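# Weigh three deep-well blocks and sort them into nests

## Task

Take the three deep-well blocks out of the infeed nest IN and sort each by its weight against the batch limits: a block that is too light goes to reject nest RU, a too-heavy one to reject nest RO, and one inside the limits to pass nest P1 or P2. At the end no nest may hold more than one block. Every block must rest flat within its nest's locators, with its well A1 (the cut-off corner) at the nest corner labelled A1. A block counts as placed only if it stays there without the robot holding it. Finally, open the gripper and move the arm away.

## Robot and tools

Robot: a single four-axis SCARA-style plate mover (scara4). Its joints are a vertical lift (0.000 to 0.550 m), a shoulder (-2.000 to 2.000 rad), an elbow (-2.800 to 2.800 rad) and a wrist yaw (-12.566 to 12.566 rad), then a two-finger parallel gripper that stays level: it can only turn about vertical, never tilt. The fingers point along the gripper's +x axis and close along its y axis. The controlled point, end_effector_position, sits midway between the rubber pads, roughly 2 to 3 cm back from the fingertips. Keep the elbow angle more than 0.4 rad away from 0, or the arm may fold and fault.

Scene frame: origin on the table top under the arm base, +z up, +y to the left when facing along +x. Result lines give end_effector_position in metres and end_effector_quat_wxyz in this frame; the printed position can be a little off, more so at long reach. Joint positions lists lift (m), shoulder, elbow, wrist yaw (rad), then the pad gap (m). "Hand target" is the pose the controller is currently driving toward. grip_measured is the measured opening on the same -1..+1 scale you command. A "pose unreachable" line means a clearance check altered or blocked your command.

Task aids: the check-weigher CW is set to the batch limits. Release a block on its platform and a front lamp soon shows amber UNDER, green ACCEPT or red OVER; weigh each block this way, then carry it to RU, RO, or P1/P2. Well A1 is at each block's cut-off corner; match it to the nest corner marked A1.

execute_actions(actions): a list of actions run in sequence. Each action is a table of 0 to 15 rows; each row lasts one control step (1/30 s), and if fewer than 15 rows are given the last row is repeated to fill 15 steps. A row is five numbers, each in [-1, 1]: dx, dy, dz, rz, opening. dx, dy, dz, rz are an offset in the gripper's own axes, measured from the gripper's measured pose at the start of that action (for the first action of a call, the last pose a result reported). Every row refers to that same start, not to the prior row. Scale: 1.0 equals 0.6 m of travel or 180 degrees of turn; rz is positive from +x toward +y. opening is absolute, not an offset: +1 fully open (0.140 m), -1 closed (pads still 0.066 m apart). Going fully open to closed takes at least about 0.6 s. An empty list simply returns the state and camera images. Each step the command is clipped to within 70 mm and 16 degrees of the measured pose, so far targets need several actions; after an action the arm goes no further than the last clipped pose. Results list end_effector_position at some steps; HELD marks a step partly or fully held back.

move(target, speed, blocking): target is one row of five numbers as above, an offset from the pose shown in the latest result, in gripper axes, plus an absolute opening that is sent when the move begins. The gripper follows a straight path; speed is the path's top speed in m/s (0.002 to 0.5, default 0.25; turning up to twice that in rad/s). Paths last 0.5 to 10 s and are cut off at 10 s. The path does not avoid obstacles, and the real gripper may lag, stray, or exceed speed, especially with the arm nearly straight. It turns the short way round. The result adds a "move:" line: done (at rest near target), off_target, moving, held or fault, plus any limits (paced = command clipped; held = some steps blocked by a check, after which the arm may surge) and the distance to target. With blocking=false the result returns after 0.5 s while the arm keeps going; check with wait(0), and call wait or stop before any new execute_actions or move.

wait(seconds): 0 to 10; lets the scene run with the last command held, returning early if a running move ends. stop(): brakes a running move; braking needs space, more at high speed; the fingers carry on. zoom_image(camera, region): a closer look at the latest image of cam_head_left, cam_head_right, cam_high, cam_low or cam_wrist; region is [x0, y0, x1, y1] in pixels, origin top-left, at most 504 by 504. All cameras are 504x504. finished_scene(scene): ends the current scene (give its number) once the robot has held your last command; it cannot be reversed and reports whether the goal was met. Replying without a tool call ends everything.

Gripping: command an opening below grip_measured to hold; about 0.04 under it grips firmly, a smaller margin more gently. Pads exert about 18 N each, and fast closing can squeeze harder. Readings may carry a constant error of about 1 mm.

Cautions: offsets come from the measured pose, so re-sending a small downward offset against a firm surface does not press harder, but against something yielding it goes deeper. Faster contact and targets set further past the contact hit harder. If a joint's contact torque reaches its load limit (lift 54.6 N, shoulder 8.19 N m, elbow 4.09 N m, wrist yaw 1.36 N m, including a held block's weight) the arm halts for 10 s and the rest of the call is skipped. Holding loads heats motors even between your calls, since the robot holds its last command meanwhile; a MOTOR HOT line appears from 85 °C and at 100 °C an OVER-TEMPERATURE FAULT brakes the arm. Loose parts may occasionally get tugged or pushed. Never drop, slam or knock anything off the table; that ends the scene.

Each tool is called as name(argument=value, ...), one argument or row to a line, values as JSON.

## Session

execute_actions(
  actions=[],
)

Scene clock: 0.00 s.
end_effector_position=(+0.6495, +0.1485, +0.4510) grip_measured=+1.00 end_effector_quat_wxyz=(+0.925, +0.000, +0.000, -0.381)
Joint positions: [ 0.446  1.067  2.082 -3.93   0.14 ]
Hand target: +0.650, +0.149, +0.451; +0.925, +0.000, +0.000, -0.381

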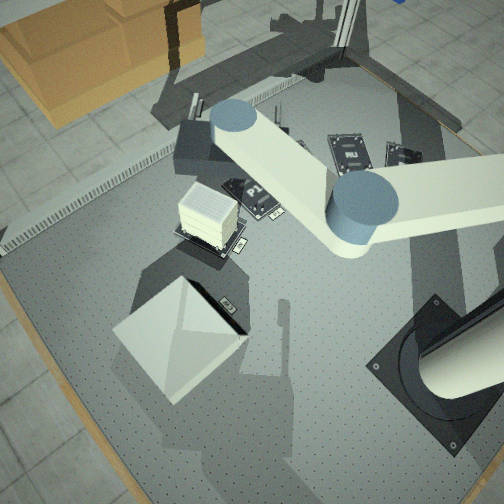

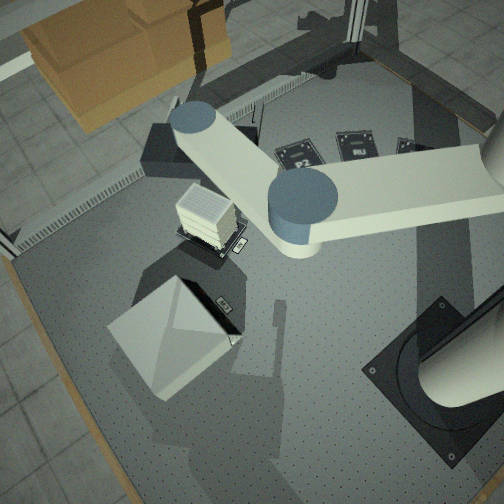

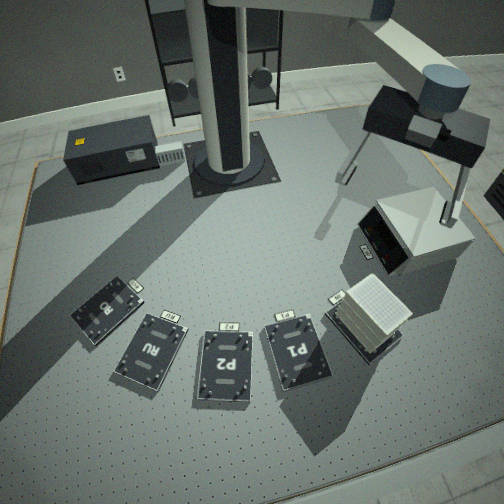

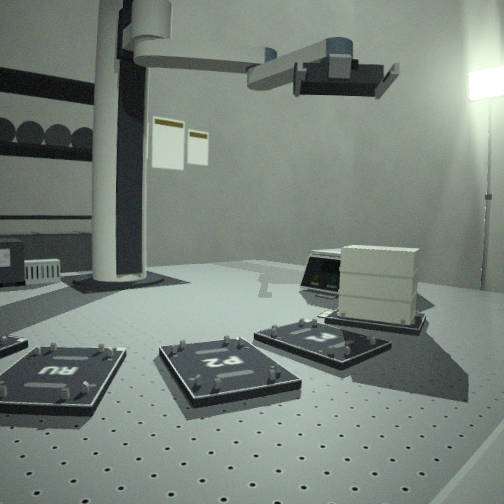

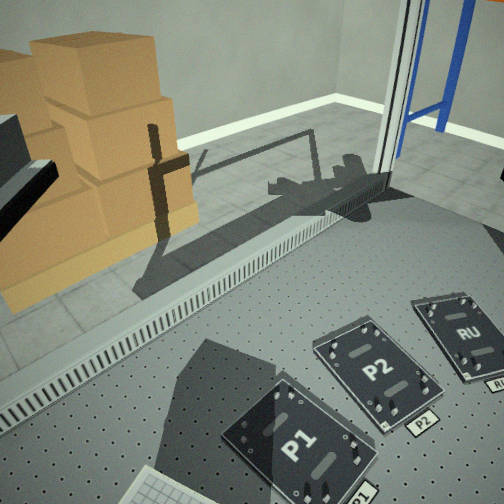

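zoom_image(
  camera="cam_high",
  region=[180, 290, 340, 420],
)

zoom_image(
  camera="cam_high",
  region=[310, 170, 490, 380],
)

zoom_image(
  camera="cam_high",
  region=[55, 265, 205, 400],
)

Region (180, 290, 340, 420) of cam_high's 504x504 image, scaled by 3.150, with more detail than that image has; it fills the top 410 rows of this view, and the rest is white.

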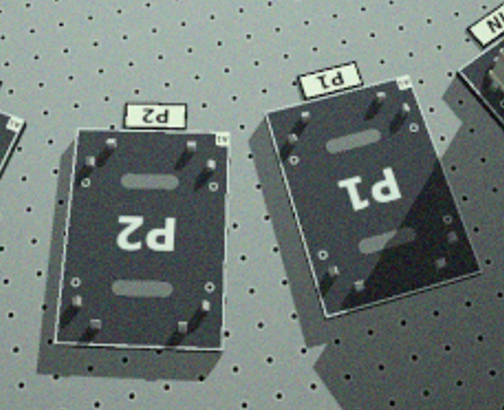

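Region (310, 170, 490, 380) of cam_high's 504x504 image, scaled by 2.400, with more detail than that image has; it fills the left 432 columns of this view, and the rest is white.

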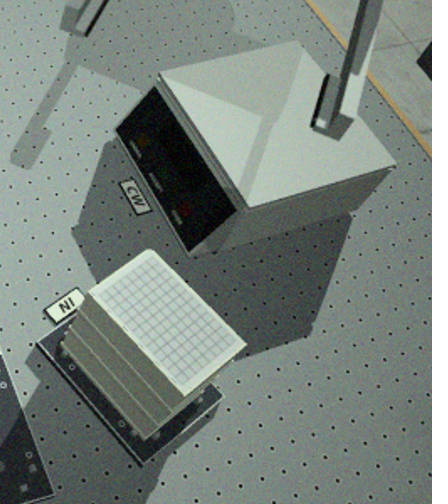

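Region (55, 265, 205, 400) of cam_high's 504x504 image, scaled by 3.360, with more detail than that image has; it fills the top 454 rows of this view, and the rest is white.

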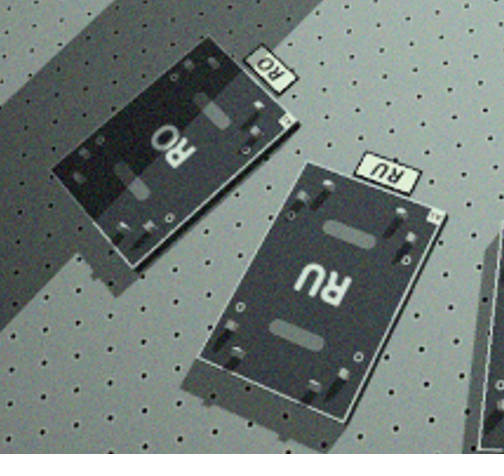

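move(
  target=[0.3372,-0.8454,-0.4682,-0.0492,-0.2],
  speed=0.5,
)

zoom_image(
  camera="cam_wrist",
  region=[140, 210, 410, 480],
)

Scene clock: 31.73 s.
end_effector_position=(+0.4359, -0.3544, +0.1700) grip_measured=-0.20 end_effector_quat_wxyz=(+0.893, +0.000, +0.000, -0.451)
Joint positions: [ 0.165 -0.086  1.222 -2.071  0.096]
Hand target: +0.436, -0.354, +0.170; +0.893, +0.000, +0.000, -0.451
Off the commanded pose: 0.000 m, 0 deg.
move: done; limits=paced

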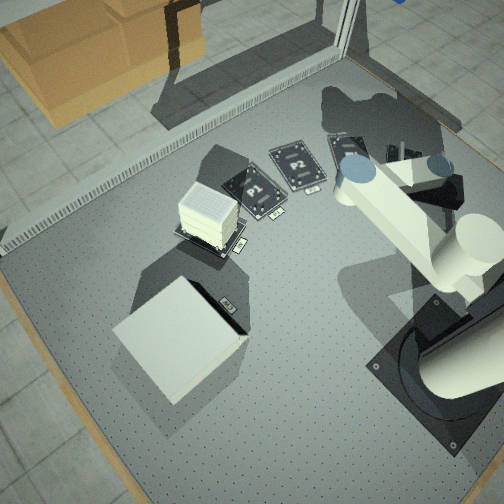

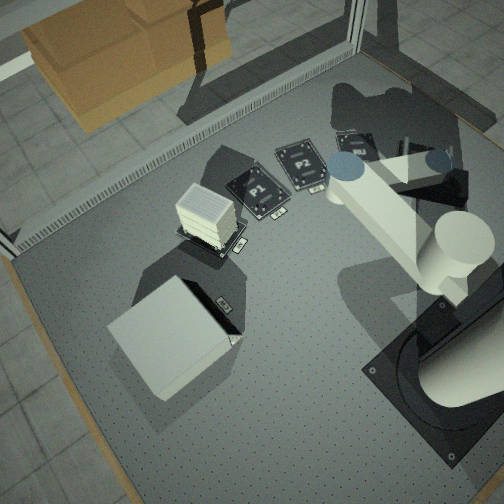

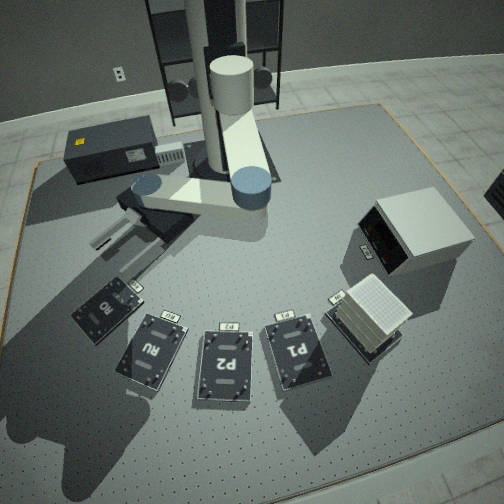

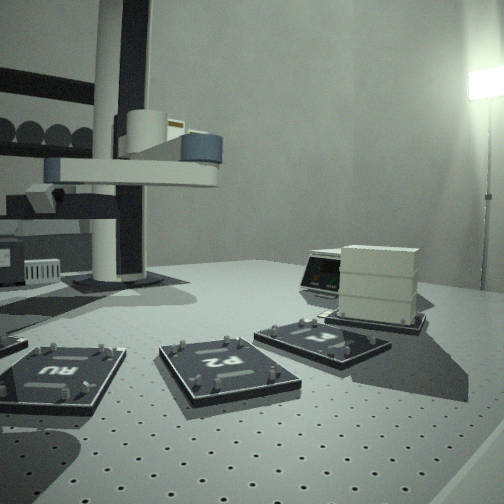

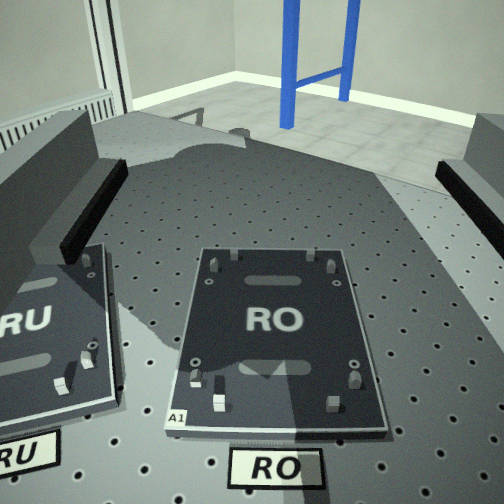

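Region (140, 210, 410, 480) of cam_wrist's 504x504 image, scaled by 1.867, with more detail than that image has.

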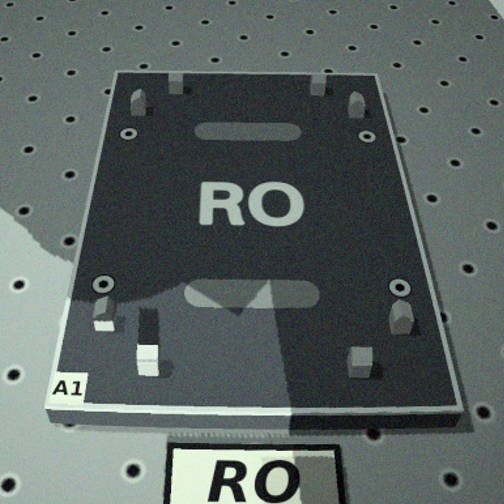

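move(
  target=[-0.0389,0.2357,0,0.1039,-0.2],
  speed=0.5,
)

zoom_image(
  camera="cam_wrist",
  region=[140, 210, 410, 480],
)

move(
  target=[-0.0389,0.2357,0,0.1039,-0.2],
  speed=0.5,
)

zoom_image(
  camera="cam_wrist",
  region=[140, 210, 410, 480],
)

move(
  target=[-0.0389,0.2357,0,0.1039,-0.2],
  speed=0.5,
)

zoom_image(
  camera="cam_wrist",
  region=[140, 210, 410, 480],
)

Scene clock: 70.97 s.
end_effector_position=(+0.5361, -0.2515, +0.1700) grip_measured=-0.20 end_effector_quat_wxyz=(+0.954, +0.000, +0.000, -0.299)
Joint positions: [ 0.165  0.242  1.222 -2.072  0.096]
Hand target: +0.536, -0.252, +0.170; +0.954, +0.000, +0.000, -0.300
Off the commanded pose: 0.000 m, 0 deg.
move: done

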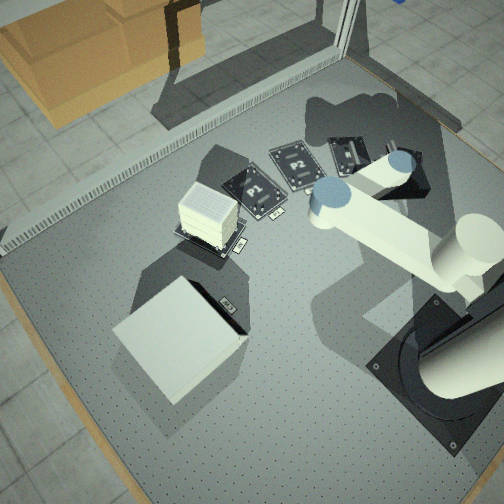

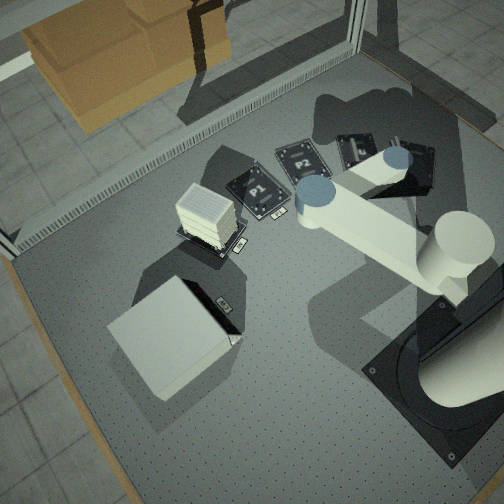

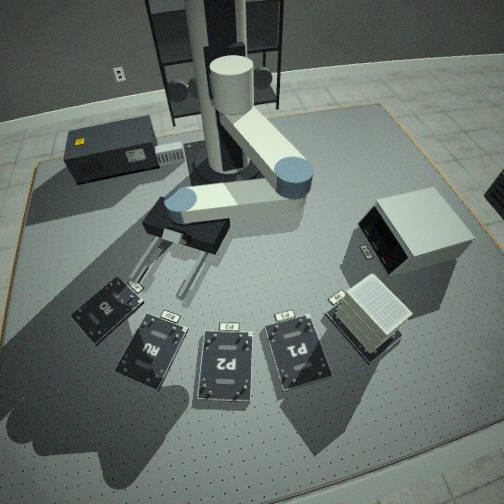

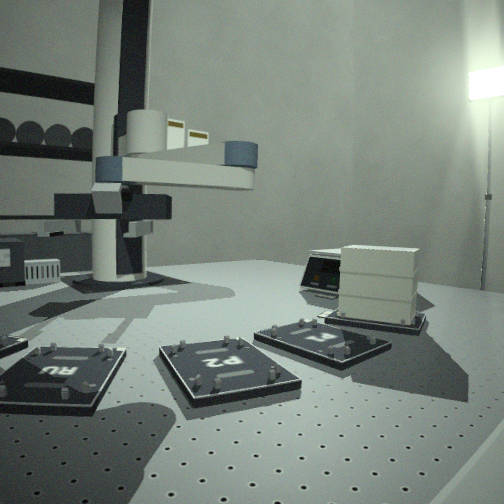

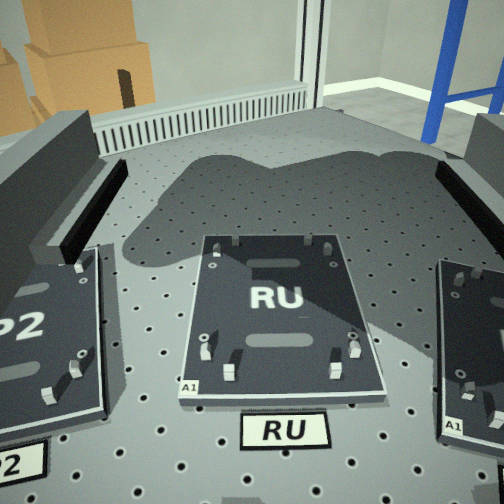

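Region (140, 210, 410, 480) of cam_wrist's 504x504 image, scaled by 1.867, with more detail than that image has.

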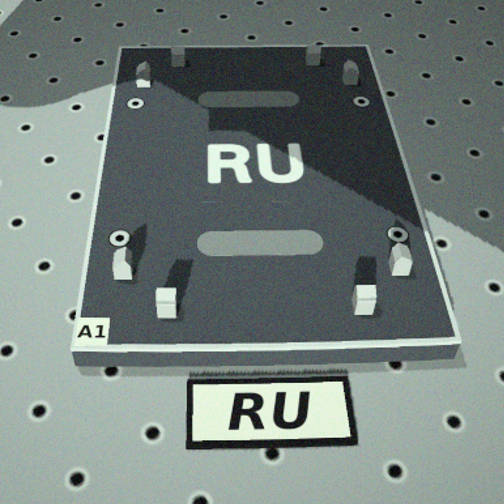

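Scene clock: 71.77 s.
end_effector_position=(+0.5979, -0.1219, +0.1700) grip_measured=-0.20 end_effector_quat_wxyz=(+0.990, +0.000, +0.000, -0.140)
Joint positions: [ 0.165  0.57   1.222 -2.073  0.096]
Hand target: +0.598, -0.122, +0.170; +0.990, +0.000, +0.000, -0.140
Off the commanded pose: 0.000 m, 0 deg.
move: done

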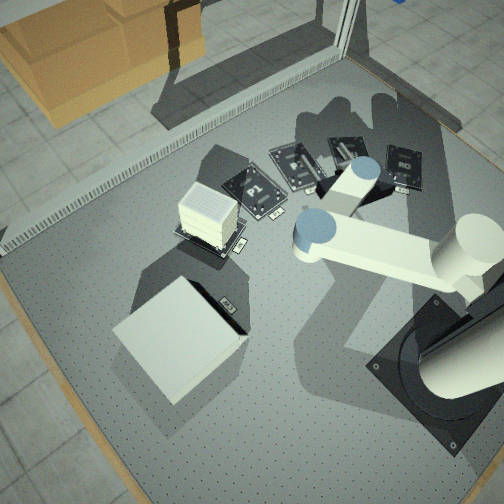

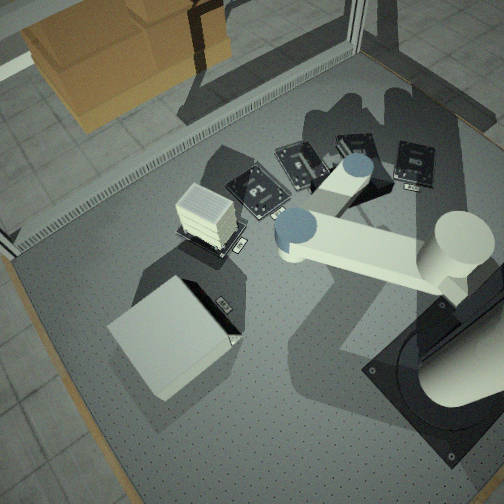

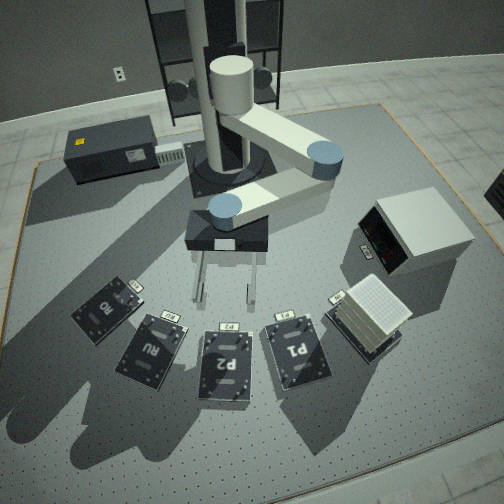

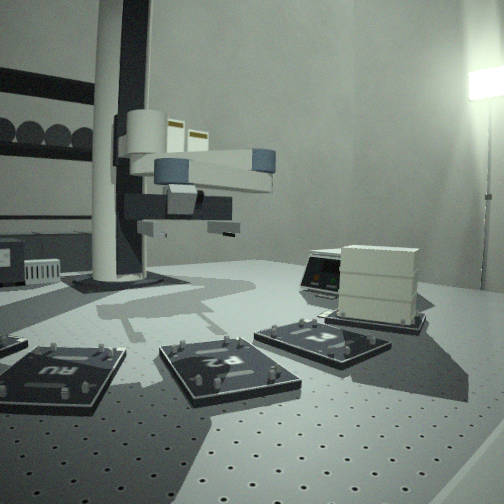

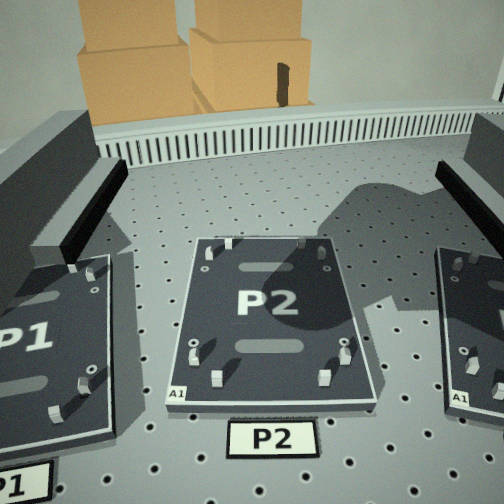

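Region (140, 210, 410, 480) of cam_wrist's 504x504 image, scaled by 1.867, with more detail than that image has.

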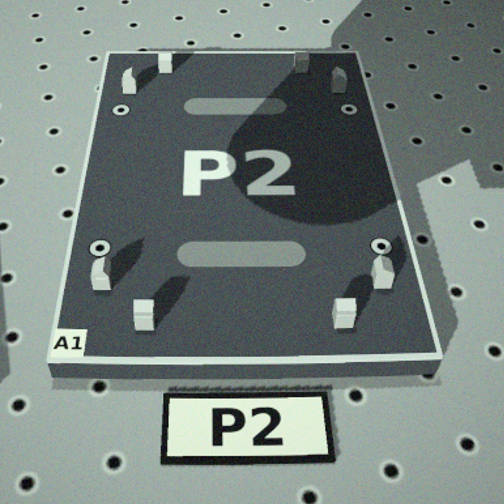

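Scene clock: 72.57 s.
end_effector_position=(+0.6148, +0.0207, +0.1700) grip_measured=-0.20 end_effector_quat_wxyz=(+1.000, +0.000, +0.000, +0.023)
Joint positions: [ 0.165  0.898  1.223 -2.074  0.096]
Hand target: +0.615, +0.021, +0.170; +1.000, +0.000, +0.000, +0.023
Off the commanded pose: 0.000 m, 0 deg.
move: done

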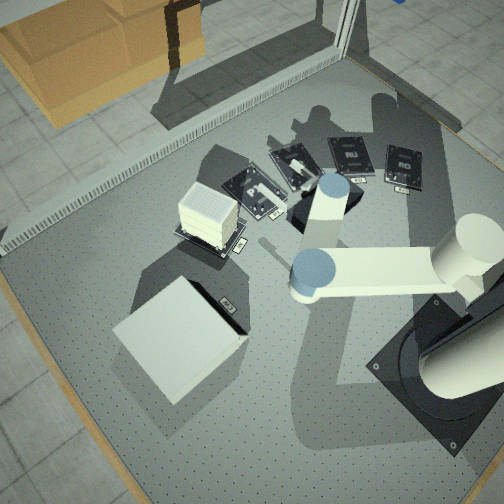

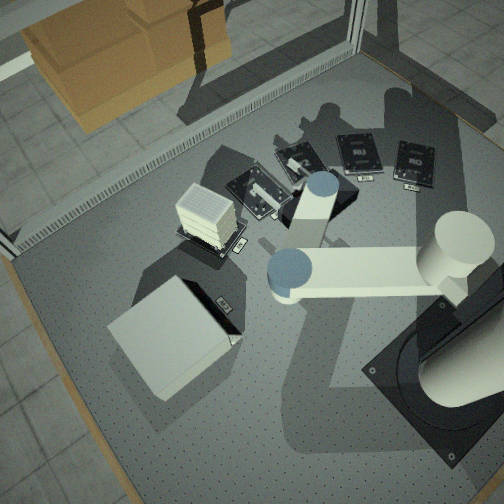

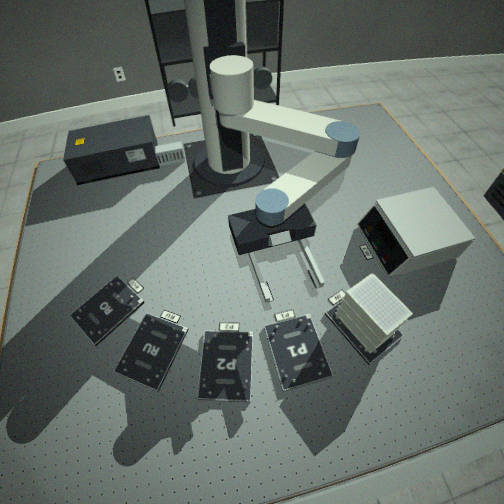

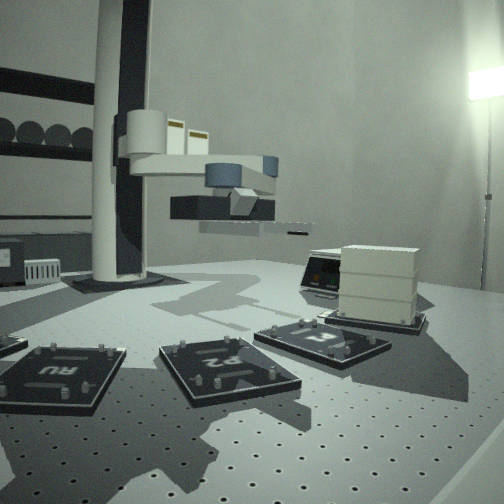

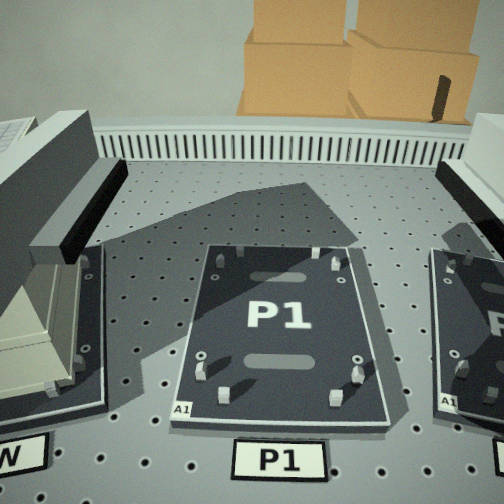

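Region (140, 210, 410, 480) of cam_wrist's 504x504 image, scaled by 1.867, with more detail than that image has.

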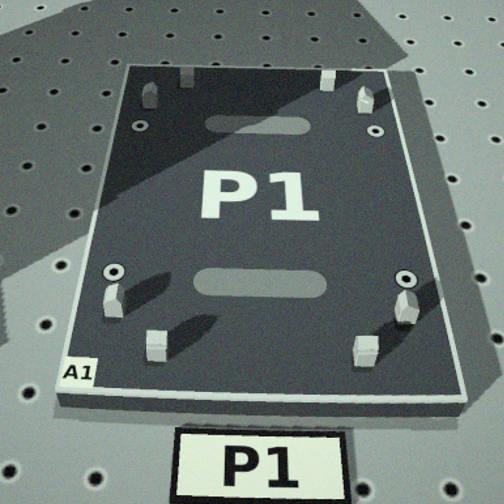

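move(
  target=[0.0864,0.2795,0.05,0.1047,-0.2],
  speed=0.5,
)

zoom_image(
  camera="cam_wrist",
  region=[100, 170, 460, 504],
)

Scene clock: 121.53 s.
end_effector_position=(+0.6588, +0.1909, +0.2001) grip_measured=-0.20 end_effector_quat_wxyz=(+0.982, +0.000, +0.000, +0.187)
Joint positions: [ 0.195  1.058  1.634 -2.316  0.096]
Hand target: +0.659, +0.191, +0.200; +0.982, +0.000, +0.000, +0.186
Off the commanded pose: 0.000 m, 0 deg.
move: done

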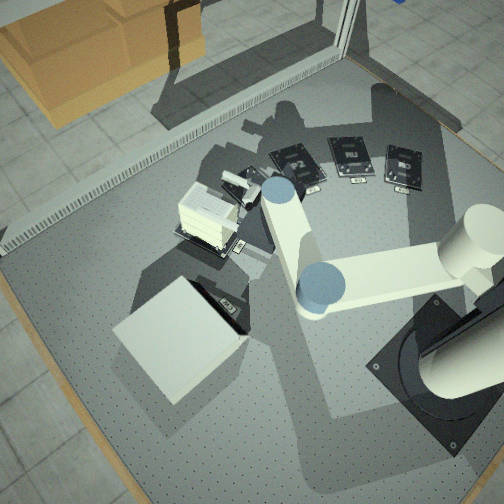

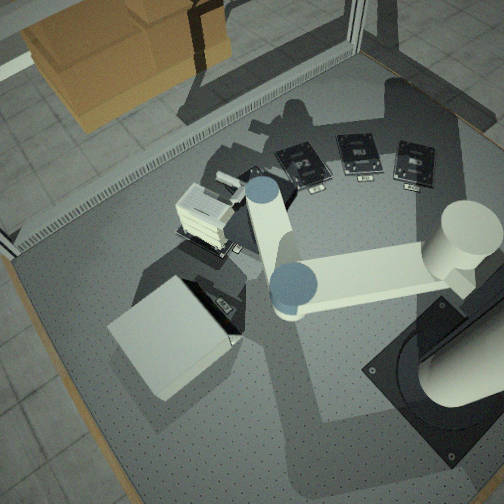

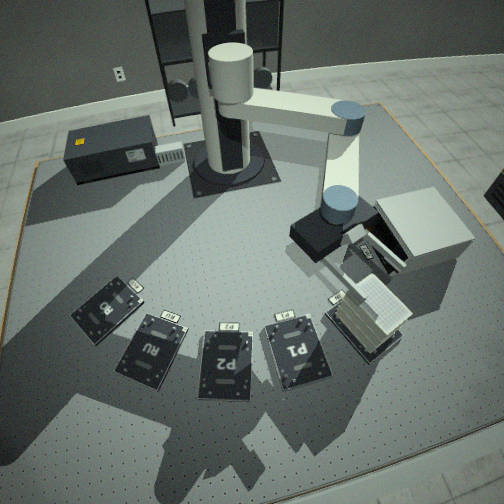

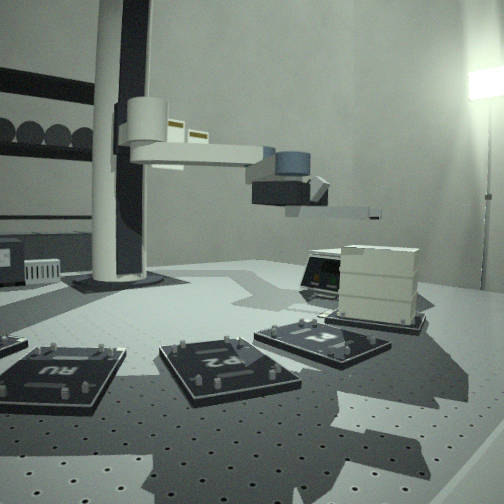

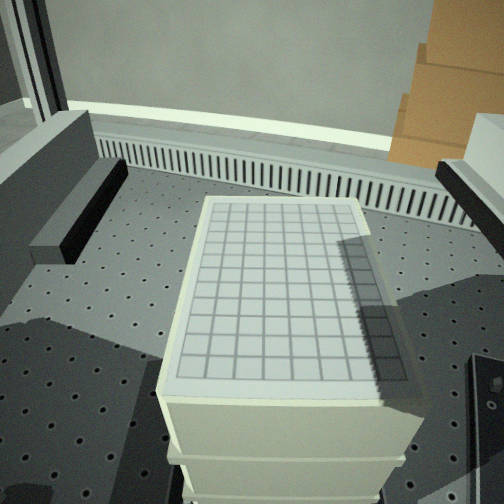

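Region (100, 170, 460, 504) of cam_wrist's 504x504 image, scaled by 1.400, with more detail than that image has; it fills the top 468 rows of this view, and the rest is white.

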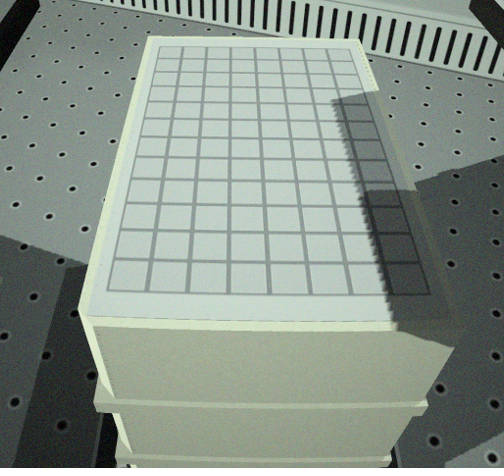

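zoom_image(
  camera="cam_wrist",
  region=[190, 185, 380, 260],
)

zoom_image(
  camera="cam_wrist",
  region=[150, 330, 440, 420],
)

Region (190, 185, 380, 260) of cam_wrist's 504x504 image, scaled by 2.653, with more detail than that image has; it fills the top 199 rows of this view, and the rest is white.

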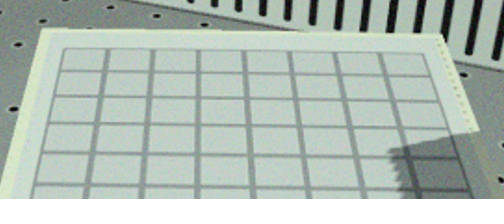

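Region (150, 330, 440, 420) of cam_wrist's 504x504 image, scaled by 1.738, with more detail than that image has; it fills the top 156 rows of this view, and the rest is white.

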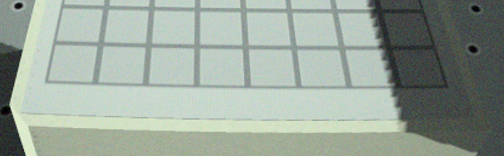

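execute_actions(
  actions=[
    [[0.015,-0.002,-0.01,-0.002,-0.25],[0.03,-0.004,-0.02,-0.004,-0.3],[0.045,-0.005,-0.03,-0.006,-0.35],[0.055,-0.0068,-0.04,-0.0081,-0.38],[0.0627,-0.0068,-0.05,-0.0081,-0.38],[0.0627,-0.0068,-0.058,-0.0081,-0.38],[0.0627,-0.0068,-0.064,-0.0081,-0.38],[0.0627,-0.0068,-0.068,-0.0081,-0.38],[0.0627,-0.0068,-0.072,-0.0081,-0.38],[0.0627,-0.0068,-0.076,-0.0081,-0.38],[0.0627,-0.0068,-0.085,-0.0081,-0.38],[0.0627,-0.0068,-0.097,-0.0081,-0.38],[0.0627,-0.0068,-0.109,-0.0081,-0.38],[0.0627,-0.0068,-0.119,-0.0081,-0.38],[0.0627,-0.0068,-0.1265,-0.0081,-0.38]],
  ],
)

wait(
  seconds=0.5,
)

Scene clock: 170.37 s.
end_effector_position=(+0.6952, +0.2010, +0.1363) grip_measured=-0.38 end_effector_quat_wxyz=(+0.985, +0.000, +0.000, +0.174)
Joint positions: [ 0.131  0.958  1.861 -2.468  0.089]
Hand target: +0.695, +0.201, +0.124; +0.985, +0.000, +0.000, +0.174
Off the commanded pose: 0.012 m, 0 deg.
Step readings (end_effector_position):
0: (+0.6588, +0.1909, +0.2001)
1: (+0.6590, +0.1909, +0.2000)
2: (+0.6611, +0.1915, +0.1986)
4: (+0.6714, +0.1944, +0.1904)
8: (+0.6897, +0.1995, +0.1674)
15: end_effector_position above

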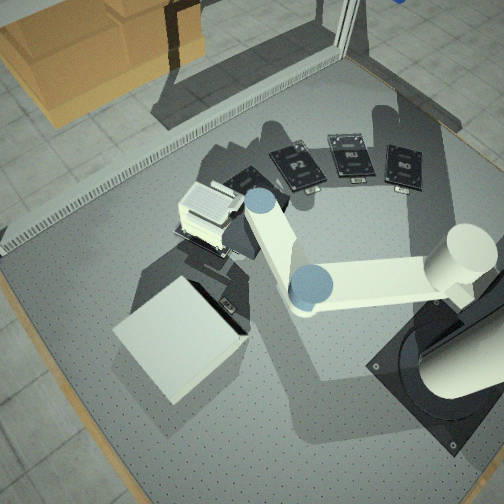

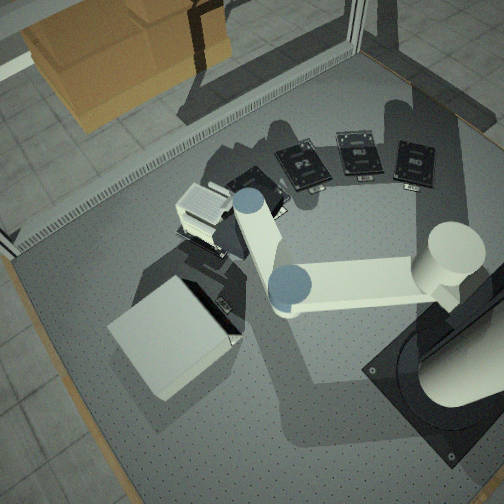

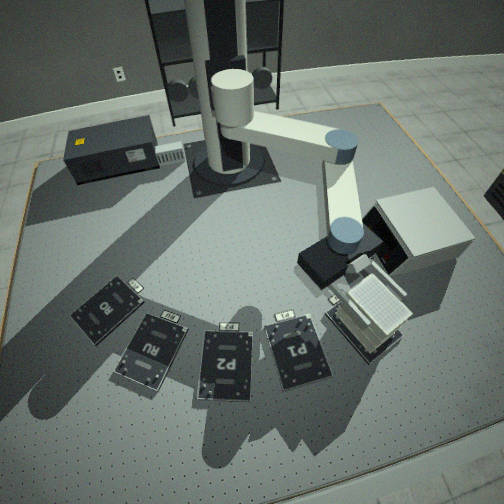

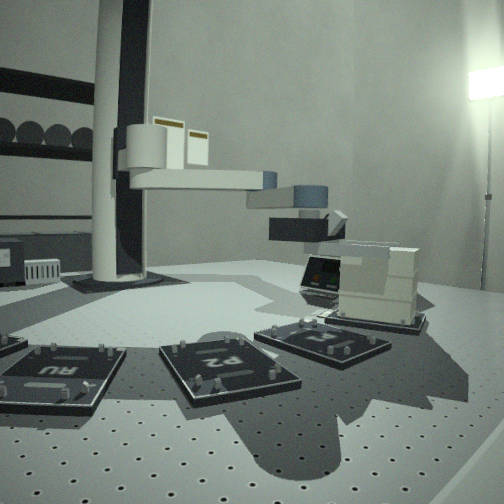

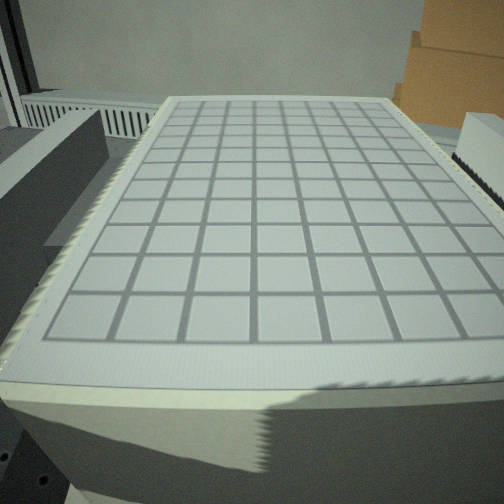

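Scene clock: 170.87 s.
end_effector_position=(+0.6952, +0.2010, +0.1242) grip_measured=-0.38 end_effector_quat_wxyz=(+0.985, +0.000, +0.000, +0.174)
Joint positions: [ 0.119  0.958  1.861 -2.468  0.089]
Hand target: +0.695, +0.201, +0.124; +0.985, +0.000, +0.000, +0.174
Off the commanded pose: 0.000 m, 0 deg.
wait: 0.50 s; at rest by 0.27 s

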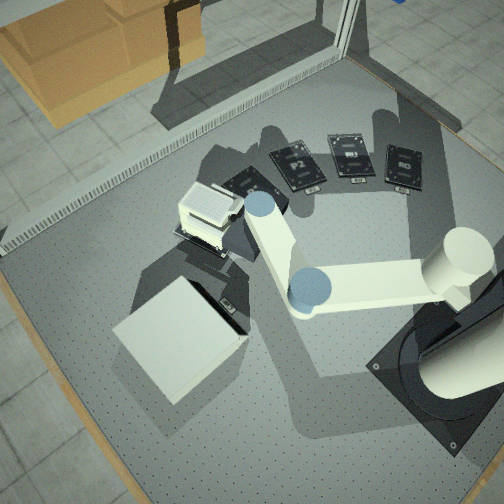

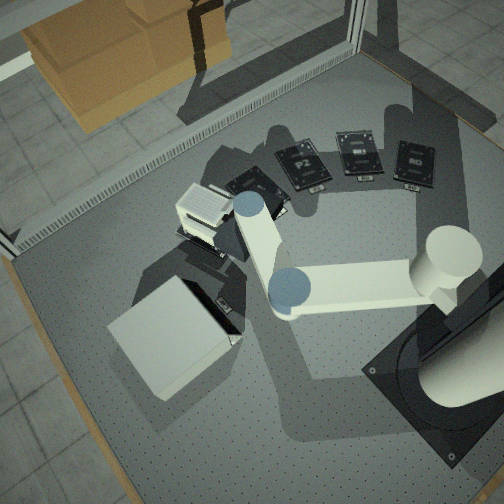

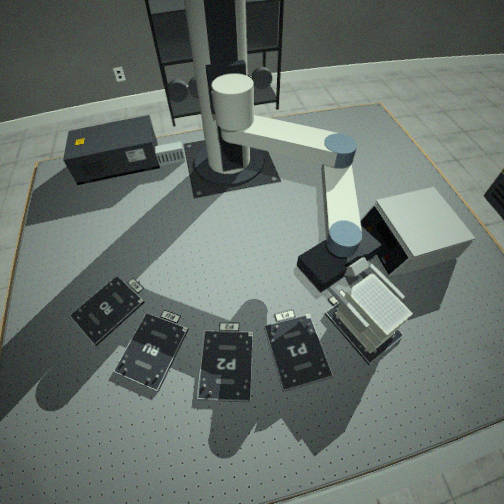

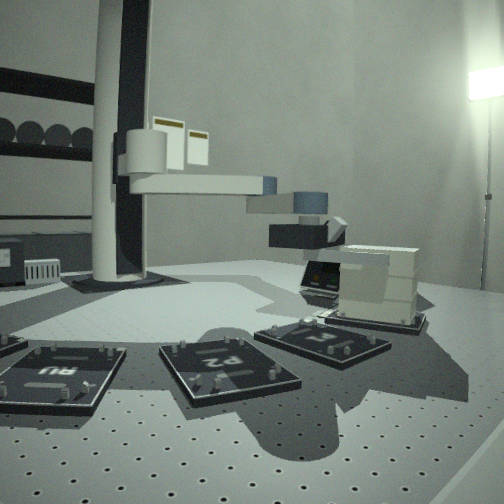

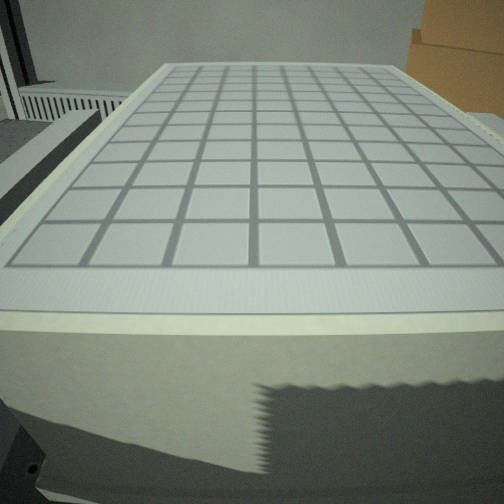

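execute_actions(
  actions=[
    [[0,0,0,0,-0.44],[0,0,0,0,-0.48],[0,0,0,0,-0.50],[0,0,0,0,-0.52],[0,0,0,0,-0.54],[0,0,0,0,-0.56],[0,0,0,0,-0.58],[0,0,0,0,-0.58],[0,0,0,0,-0.58],[0,0,0.003,0,-0.58],[0,0,0.008,0,-0.58],[0,0,0.015,0,-0.58],[0,0,0.022,0,-0.58],[0,0,0.029,0,-0.58],[0,0,0.034,0,-0.58]],
  ],
)

Scene clock: 204.77 s.
end_effector_position=(+0.6952, +0.2009, +0.1386) grip_measured=-0.52 end_effector_quat_wxyz=(+0.985, +0.000, +0.000, +0.174)
Joint positions: [ 0.134  0.958  1.861 -2.468  0.084]
Hand target: +0.695, +0.201, +0.145; +0.985, +0.000, +0.000, +0.174
Off the commanded pose: 0.006 m, 0 deg.
Step readings (end_effector_position):
0: (+0.6952, +0.2010, +0.1242)
1: (+0.6952, +0.2010, +0.1242)
2: (+0.6952, +0.2010, +0.1242)
4: (+0.6952, +0.2010, +0.1242)
8: (+0.6952, +0.2009, +0.1242)
15: end_effector_position above

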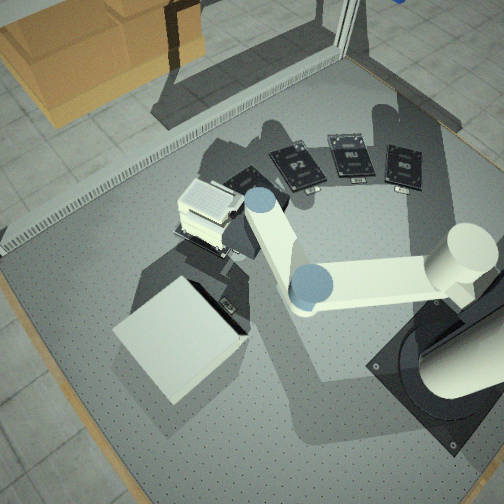

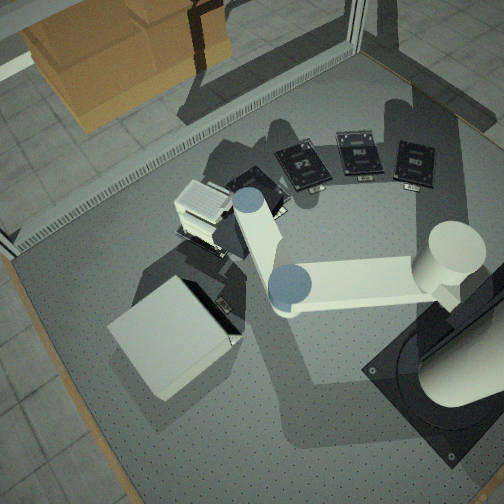

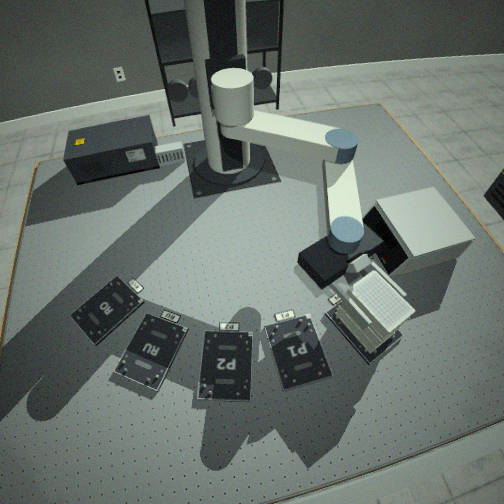

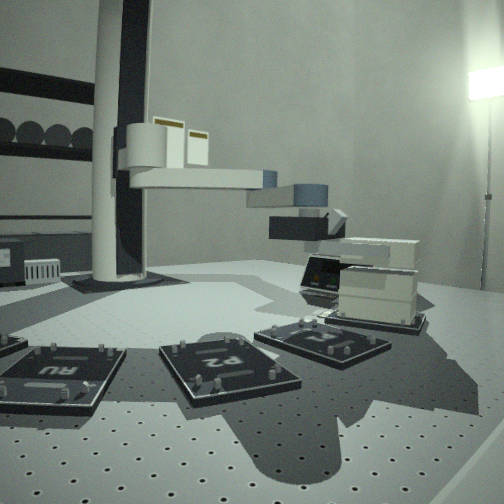

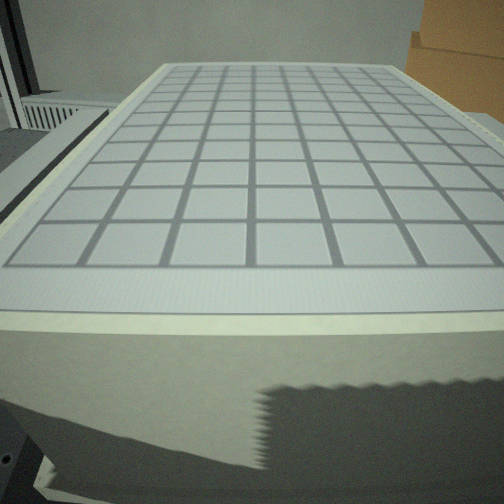

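move(
  target=[-0.16,0.5095,0.01,0.194,-0.58],
  speed=0.5,
)

zoom_image(
  camera="cam_low",
  region=[270, 190, 450, 330],
)

Scene clock: 212.40 s.
end_effector_position=(+0.5000, +0.4553, +0.1445) grip_measured=-0.52 end_effector_quat_wxyz=(+0.887, +0.000, +0.000, +0.462)
Joint positions: [ 0.14   1.526  1.872 -2.438  0.084]
Hand target: +0.500, +0.455, +0.145; +0.887, +0.000, +0.000, +0.462
Off the commanded pose: 0.000 m, 0 deg.
move: done

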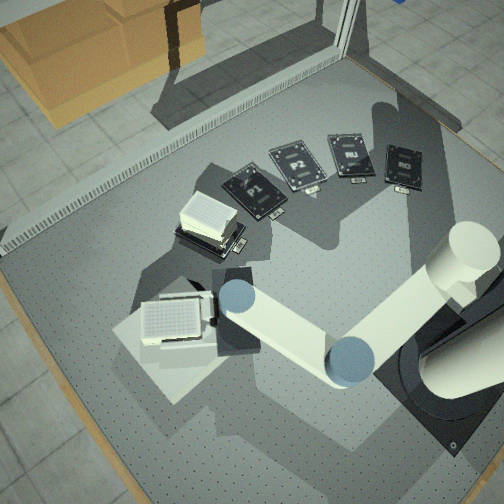

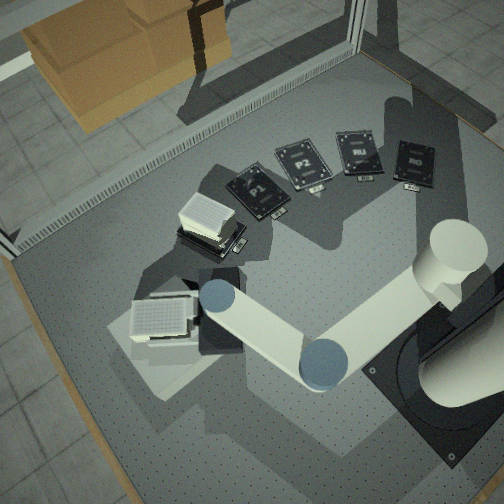

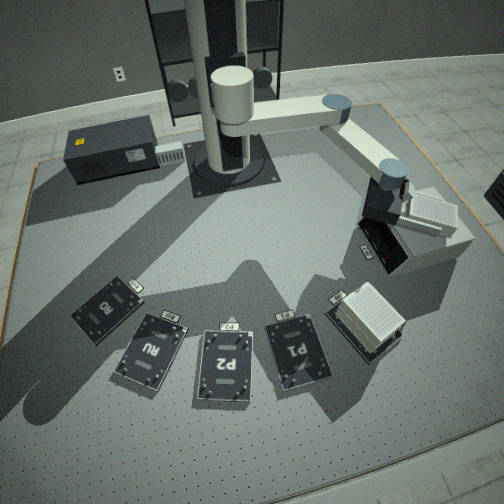

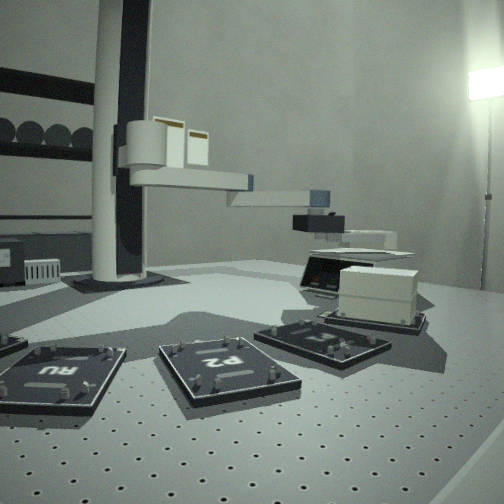

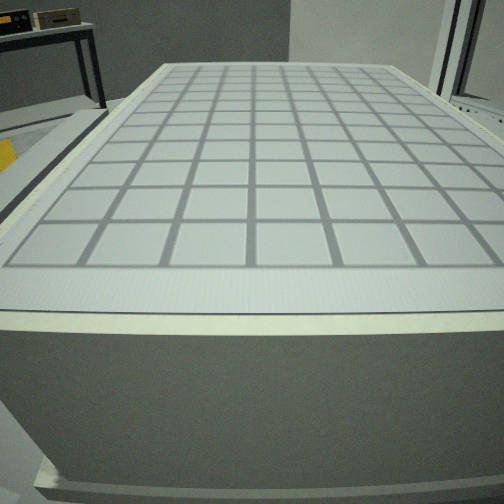

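Region (270, 190, 450, 330) of cam_low's 504x504 image, scaled by 2.800, with more detail than that image has.

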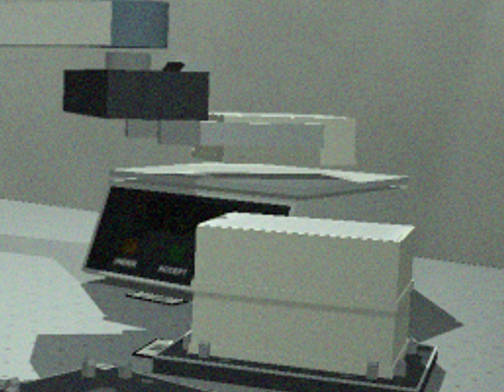

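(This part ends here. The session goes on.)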